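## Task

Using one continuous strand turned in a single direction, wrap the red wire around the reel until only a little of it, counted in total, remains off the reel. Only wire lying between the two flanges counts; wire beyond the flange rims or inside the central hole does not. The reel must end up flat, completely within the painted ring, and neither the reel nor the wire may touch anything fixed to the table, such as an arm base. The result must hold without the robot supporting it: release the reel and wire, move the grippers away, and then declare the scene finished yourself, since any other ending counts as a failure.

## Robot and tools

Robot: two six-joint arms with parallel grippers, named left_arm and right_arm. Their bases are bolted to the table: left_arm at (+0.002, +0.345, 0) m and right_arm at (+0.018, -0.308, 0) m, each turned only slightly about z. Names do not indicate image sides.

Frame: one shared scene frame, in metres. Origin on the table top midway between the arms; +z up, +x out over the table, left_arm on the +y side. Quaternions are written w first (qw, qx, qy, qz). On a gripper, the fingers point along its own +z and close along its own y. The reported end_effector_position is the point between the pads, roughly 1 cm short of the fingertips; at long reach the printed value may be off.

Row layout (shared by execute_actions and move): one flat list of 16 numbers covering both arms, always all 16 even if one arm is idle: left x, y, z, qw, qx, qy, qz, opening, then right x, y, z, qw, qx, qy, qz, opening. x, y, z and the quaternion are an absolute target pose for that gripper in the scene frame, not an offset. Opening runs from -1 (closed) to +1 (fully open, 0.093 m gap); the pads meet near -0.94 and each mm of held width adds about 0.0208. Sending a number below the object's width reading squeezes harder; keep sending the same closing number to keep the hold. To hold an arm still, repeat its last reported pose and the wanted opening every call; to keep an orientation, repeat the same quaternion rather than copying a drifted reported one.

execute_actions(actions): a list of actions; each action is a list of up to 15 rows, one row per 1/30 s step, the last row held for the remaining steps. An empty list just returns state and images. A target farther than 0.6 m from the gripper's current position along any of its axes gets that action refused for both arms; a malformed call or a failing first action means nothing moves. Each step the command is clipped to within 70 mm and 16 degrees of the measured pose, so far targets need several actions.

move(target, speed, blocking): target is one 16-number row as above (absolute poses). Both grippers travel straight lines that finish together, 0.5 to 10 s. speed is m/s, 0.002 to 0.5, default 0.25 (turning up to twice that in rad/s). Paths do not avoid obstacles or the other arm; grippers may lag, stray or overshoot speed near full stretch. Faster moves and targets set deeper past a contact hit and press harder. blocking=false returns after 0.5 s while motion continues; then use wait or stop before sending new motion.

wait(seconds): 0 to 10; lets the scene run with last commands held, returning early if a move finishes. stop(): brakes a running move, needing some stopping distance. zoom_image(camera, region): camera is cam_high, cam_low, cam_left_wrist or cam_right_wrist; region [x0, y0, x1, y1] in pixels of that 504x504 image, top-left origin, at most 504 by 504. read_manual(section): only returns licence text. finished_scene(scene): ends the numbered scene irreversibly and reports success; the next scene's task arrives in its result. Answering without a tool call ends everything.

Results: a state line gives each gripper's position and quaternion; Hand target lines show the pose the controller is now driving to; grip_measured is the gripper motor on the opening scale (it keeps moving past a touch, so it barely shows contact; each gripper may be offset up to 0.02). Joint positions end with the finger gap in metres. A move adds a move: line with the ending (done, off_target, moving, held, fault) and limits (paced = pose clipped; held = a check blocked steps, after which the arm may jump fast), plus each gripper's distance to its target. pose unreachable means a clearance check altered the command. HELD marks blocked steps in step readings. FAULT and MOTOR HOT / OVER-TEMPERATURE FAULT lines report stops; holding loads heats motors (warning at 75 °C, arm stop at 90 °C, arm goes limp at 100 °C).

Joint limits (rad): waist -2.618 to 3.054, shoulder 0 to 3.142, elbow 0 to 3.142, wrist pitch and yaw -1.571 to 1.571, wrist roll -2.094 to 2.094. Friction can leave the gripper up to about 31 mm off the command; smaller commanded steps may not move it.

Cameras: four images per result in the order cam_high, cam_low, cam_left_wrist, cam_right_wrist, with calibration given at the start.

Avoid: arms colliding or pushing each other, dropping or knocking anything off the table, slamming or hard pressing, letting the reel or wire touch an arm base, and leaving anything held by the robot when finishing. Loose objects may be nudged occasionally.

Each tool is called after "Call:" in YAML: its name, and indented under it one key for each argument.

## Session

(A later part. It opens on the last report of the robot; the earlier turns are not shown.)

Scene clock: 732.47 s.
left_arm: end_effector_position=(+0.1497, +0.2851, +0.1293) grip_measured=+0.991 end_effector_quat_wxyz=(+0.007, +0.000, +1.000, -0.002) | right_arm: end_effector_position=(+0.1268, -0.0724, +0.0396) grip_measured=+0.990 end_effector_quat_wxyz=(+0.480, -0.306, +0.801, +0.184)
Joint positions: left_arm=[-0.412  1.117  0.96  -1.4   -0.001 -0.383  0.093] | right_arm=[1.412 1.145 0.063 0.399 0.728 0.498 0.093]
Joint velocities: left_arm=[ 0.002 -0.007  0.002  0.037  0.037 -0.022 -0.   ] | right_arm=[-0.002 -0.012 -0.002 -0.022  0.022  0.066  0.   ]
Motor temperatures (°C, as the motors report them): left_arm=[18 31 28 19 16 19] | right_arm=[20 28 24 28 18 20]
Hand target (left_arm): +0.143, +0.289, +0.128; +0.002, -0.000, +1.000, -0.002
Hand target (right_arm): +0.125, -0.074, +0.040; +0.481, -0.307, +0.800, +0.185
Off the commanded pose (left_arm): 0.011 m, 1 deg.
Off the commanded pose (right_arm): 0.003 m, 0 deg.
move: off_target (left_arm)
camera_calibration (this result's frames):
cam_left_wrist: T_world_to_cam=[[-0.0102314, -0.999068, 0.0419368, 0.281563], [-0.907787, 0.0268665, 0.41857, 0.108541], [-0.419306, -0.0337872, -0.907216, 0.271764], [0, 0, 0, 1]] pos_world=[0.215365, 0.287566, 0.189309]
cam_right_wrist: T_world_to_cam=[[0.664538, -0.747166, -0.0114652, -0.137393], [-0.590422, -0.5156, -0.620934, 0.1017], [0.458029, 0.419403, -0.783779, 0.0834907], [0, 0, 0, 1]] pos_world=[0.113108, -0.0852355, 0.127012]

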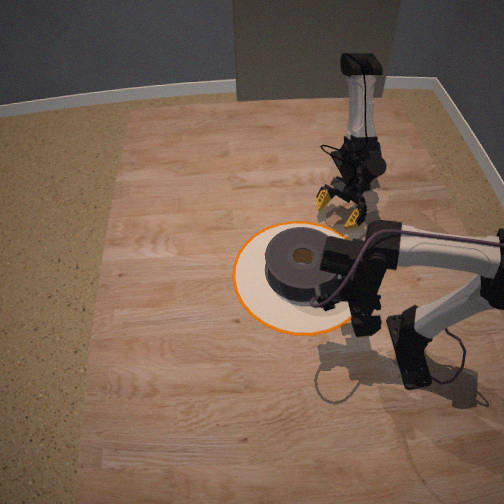

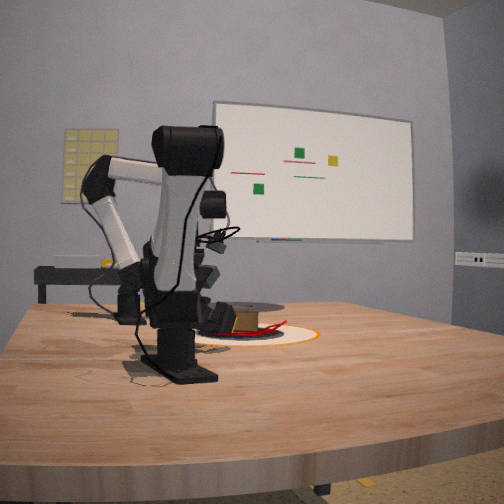

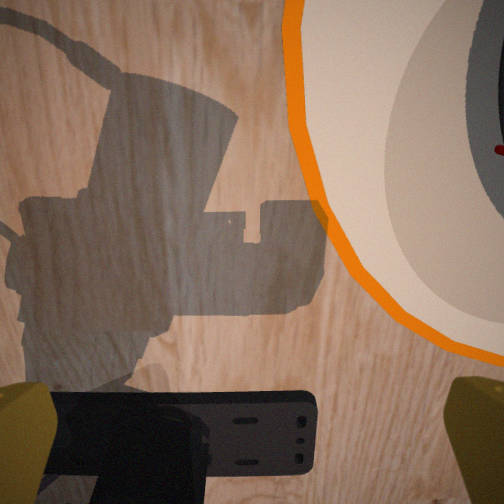

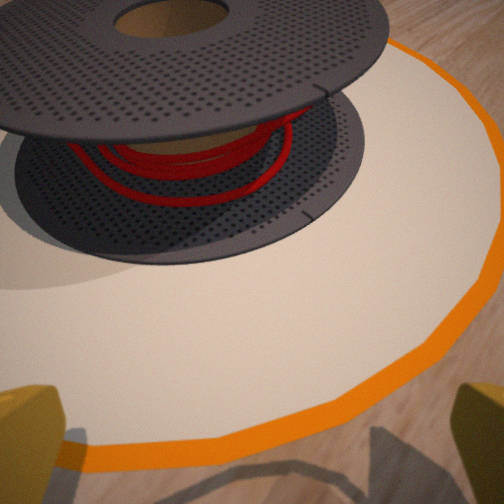

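Call:
move:
  target: [0.14,0.29,0.13,0,0,1,0,1,0.31,-0.07,0.05,0.3461,-0.6050,0.6375,0.3285,1]
  speed: 0.2

Scene clock: 738.30 s.
left_arm: end_effector_position=(+0.1466, +0.2864, +0.1293) grip_measured=+0.991 end_effector_quat_wxyz=(+0.000, +0.002, +1.000, +0.000) | right_arm: end_effector_position=(+0.3021, -0.0668, +0.0506) grip_measured=+0.990 end_effector_quat_wxyz=(+0.350, -0.594, +0.637, +0.344)
Joint positions: left_arm=[-0.412  1.117  0.96  -1.414 -0.001 -0.381  0.093] | right_arm=[ 0.164  1.762  0.774 -0.031 -0.916 -0.886  0.093]
Joint velocities: left_arm=[-0.002 -0.007 -0.012  0.037 -0.007 -0.022 -0.   ] | right_arm=[-0.012 -0.012 -0.017 -0.007  0.022 -0.051 -0.001]
Motor temperatures (°C, as the motors report them): left_arm=[18 30 28 19 16 19] | right_arm=[20 28 24 28 18 20]
Hand target (left_arm): +0.140, +0.290, +0.130; -0.000, -0.000, +1.000, +0.000
Hand target (right_arm): +0.306, -0.067, +0.051; -0.348, +0.592, -0.637, -0.349
Off the commanded pose (left_arm): 0.007 m, 0 deg.
Off the commanded pose (right_arm): 0.009 m, 2 deg.
move: done
camera_calibration (this result's frames):
cam_left_wrist: T_world_to_cam=[[-0.0123846, -0.999247, 0.0367807, 0.283846], [-0.902162, 0.0270293, 0.43055, 0.103217], [-0.43122, -0.0278499, -0.901817, 0.269803], [0, 0, 0, 1]] pos_world=[0.212978, 0.288356, 0.188432]
cam_right_wrist: T_world_to_cam=[[0.997571, -0.0623278, -0.031105, -0.303415], [-0.0688388, -0.813801, -0.577053, 0.0352392], [0.0106531, 0.577792, -0.816114, 0.156868], [0, 0, 0, 1]] pos_world=[0.303433, -0.0808703, 0.138919]

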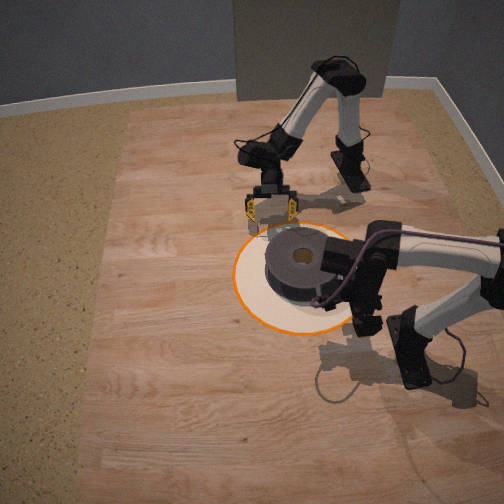

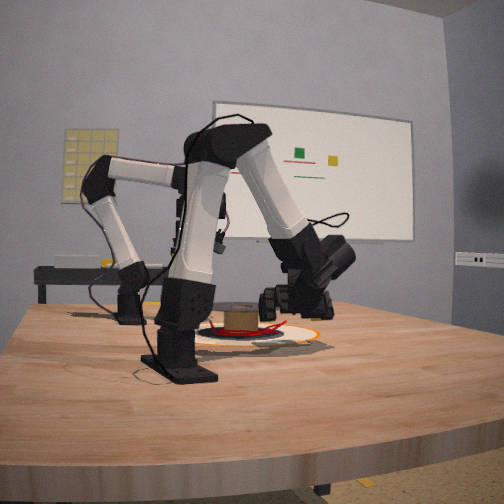

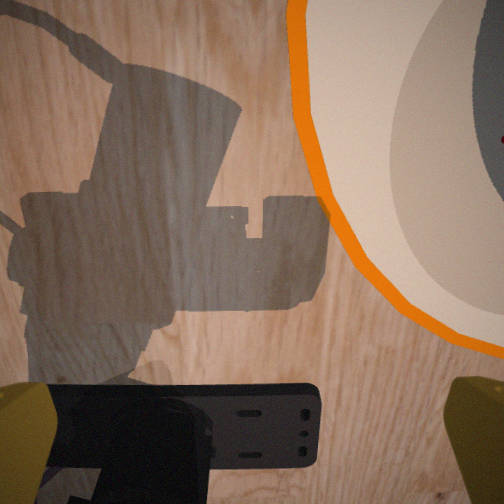

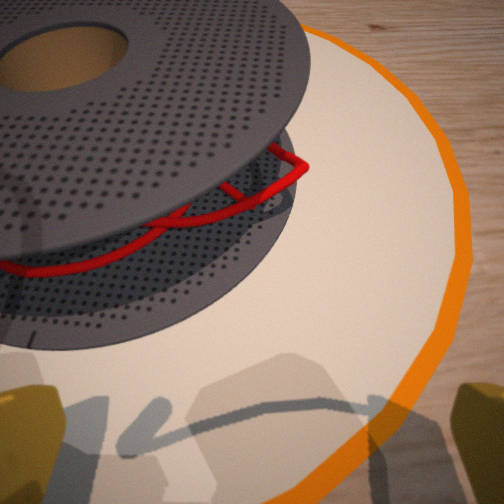

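Call:
zoom_image:
  camera: "cam_low"
  region: [180, 290, 320, 360]

Region (180, 290, 320, 360) of cam_low's 504x504 image, scaled by 3.600, with more detail than that image has.

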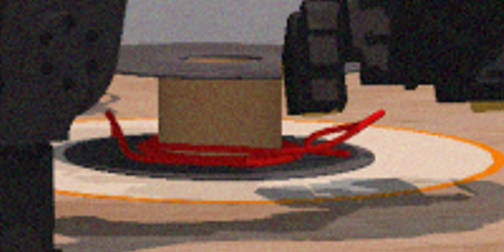

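Call:
move:
  target: [0.16,0.22,0.13,0,0,1,0,1,0.2,-0.2,0.12,0.3461,-0.6050,0.6375,0.3285,1]
  speed: 0.25

Scene clock: 742.13 s.
left_arm: end_effector_position=(+0.1528, +0.2277, +0.1292) grip_measured=+0.991 end_effector_quat_wxyz=(-0.007, -0.002, +1.000, +0.006) | right_arm: end_effector_position=(+0.1994, -0.1945, +0.1249) grip_measured=+0.990 end_effector_quat_wxyz=(+0.359, -0.601, +0.632, +0.334)
Joint positions: left_arm=[-0.688  1.274  1.056 -1.371 -0.001 -0.664  0.093] | right_arm=[-0.347  1.302  0.727 -1.178 -1.015 -1.795  0.093]
Joint velocities: left_arm=[-0.012 -0.017 -0.032  0.007  0.051 -0.051 -0.001] | right_arm=[ 0.007 -0.007 -0.012 -0.081  0.022 -0.066  0.001]
Motor temperatures (°C, as the motors report them): left_arm=[18 30 28 19 16 19] | right_arm=[20 28 25 27 18 20]
Hand target (left_arm): +0.159, +0.221, +0.130; -0.001, +0.000, +1.000, +0.001
Hand target (right_arm): +0.202, -0.198, +0.126; -0.354, +0.600, -0.636, -0.333
Off the commanded pose (left_arm): 0.011 m, 1 deg.
Off the commanded pose (right_arm): 0.007 m, 2 deg.
move: off_target (left_arm)
camera_calibration (this result's frames):
cam_left_wrist: T_world_to_cam=[[-0.00545828, -0.999654, 0.0257288, 0.225749], [-0.896077, 0.01631, 0.443599, 0.110341], [-0.443865, -0.0206337, -0.895856, 0.270304], [0, 0, 0, 1]] pos_world=[0.220085, 0.229449, 0.187398]
cam_right_wrist: T_world_to_cam=[[0.998184, -0.0602344, 0.000340886, -0.210232], [-0.0490055, -0.815368, -0.576865, -0.0371626], [0.0350251, 0.575801, -0.816839, 0.28721], [0, 0, 0, 1]] pos_world=[0.197969, -0.20834, 0.213238]

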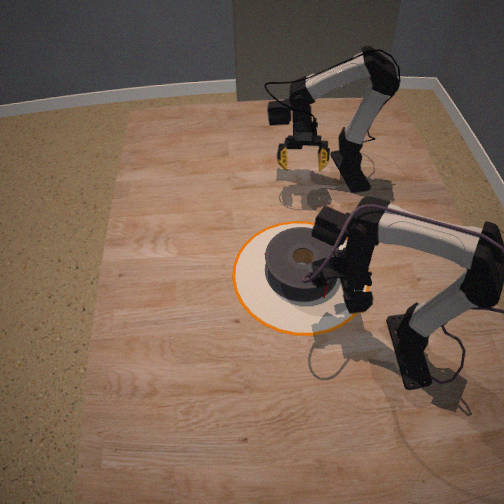

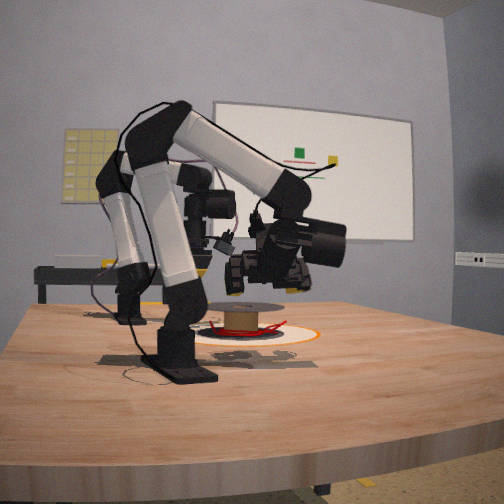

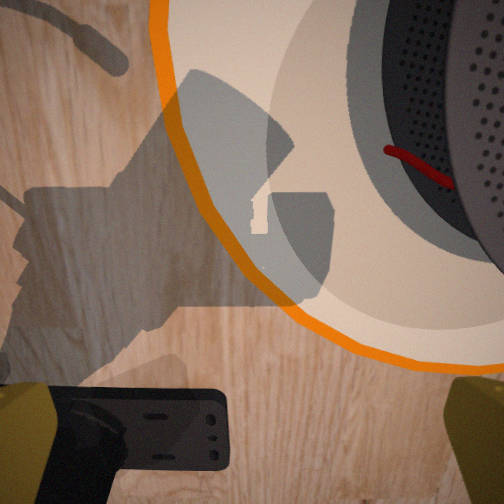

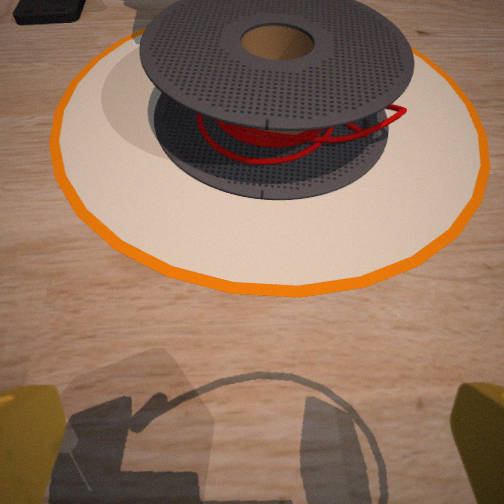

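Call:
move:
  target: [0.14,0.30,0.14,0,0,1,0,1,0.2,-0.22,0.13,0.3461,-0.6050,0.6375,0.3285,1]
  speed: 0.25

Call:
finished_scene:
  scene: 1

Scene clock: 743.67 s.
left_arm: end_effector_position=(+0.1485, +0.2960, +0.1406) grip_measured=+0.991 end_effector_quat_wxyz=(+0.007, +0.000, +1.000, -0.001) | right_arm: end_effector_position=(+0.1975, -0.2159, +0.1295) grip_measured=+0.990 end_effector_quat_wxyz=(+0.353, -0.605, +0.633, +0.329)
Joint positions: left_arm=[-0.352  1.102  0.997 -1.452 -0.003 -0.324  0.093] | right_arm=[-0.458  1.359  0.786 -1.34  -0.967 -1.991  0.093]
Joint velocities: left_arm=[-0.017 -0.002  0.007 -0.037  0.066  0.051  0.001] | right_arm=[-0.007  0.007 -0.017 -0.051 -0.022  0.007 -0.001]
Motor temperatures (°C, as the motors report them): left_arm=[18 30 28 19 16 19] | right_arm=[20 28 25 27 18 20]
Hand target (left_arm): +0.142, +0.299, +0.139; +0.001, -0.000, +1.000, -0.001
Hand target (right_arm): +0.200, -0.220, +0.131; -0.348, +0.604, -0.637, -0.329
Off the commanded pose (left_arm): 0.009 m, 1 deg.
Off the commanded pose (right_arm): 0.005 m, 1 deg.
move: done
camera_calibration (this result's frames):
cam_left_wrist: T_world_to_cam=[[-0.00985107, -0.999206, 0.0386013, 0.292399], [-0.908259, 0.0250893, 0.417656, 0.103113], [-0.418293, -0.0309456, -0.907785, 0.280904], [0, 0, 0, 1]] pos_world=[0.214034, 0.298273, 0.200648]
cam_right_wrist: T_world_to_cam=[[0.998464, -0.0553814, 0.00126712, -0.208731], [-0.0450987, -0.825936, -0.561957, -0.0570285], [0.0321686, 0.561037, -0.827165, 0.302052], [0, 0, 0, 1]] pos_world=[0.196122, -0.228124, 0.218064]

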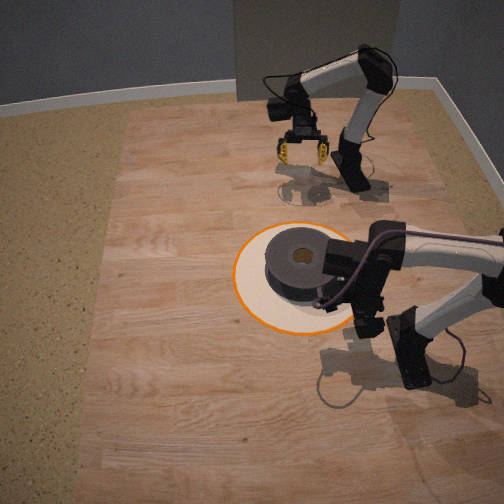

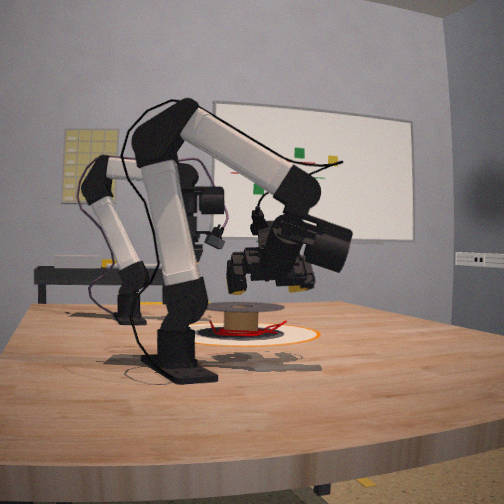

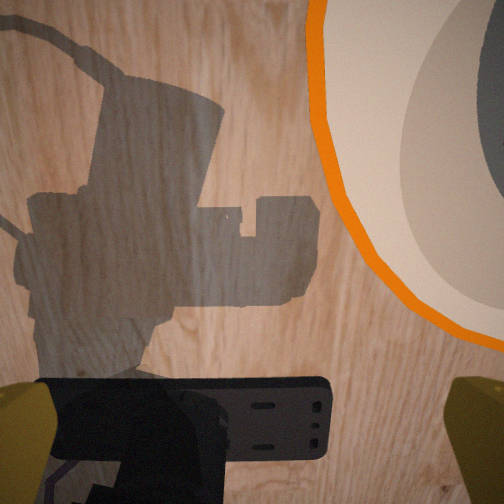

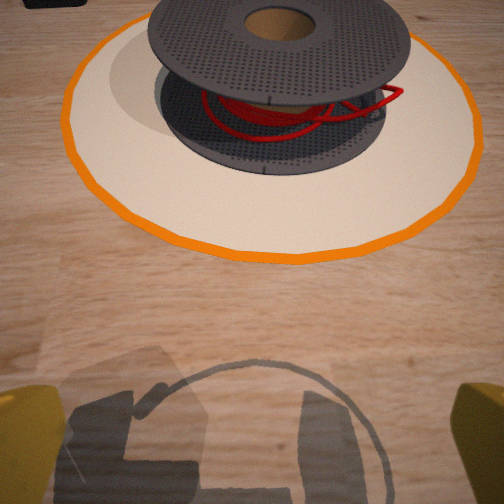

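The scene is finished: the task was done.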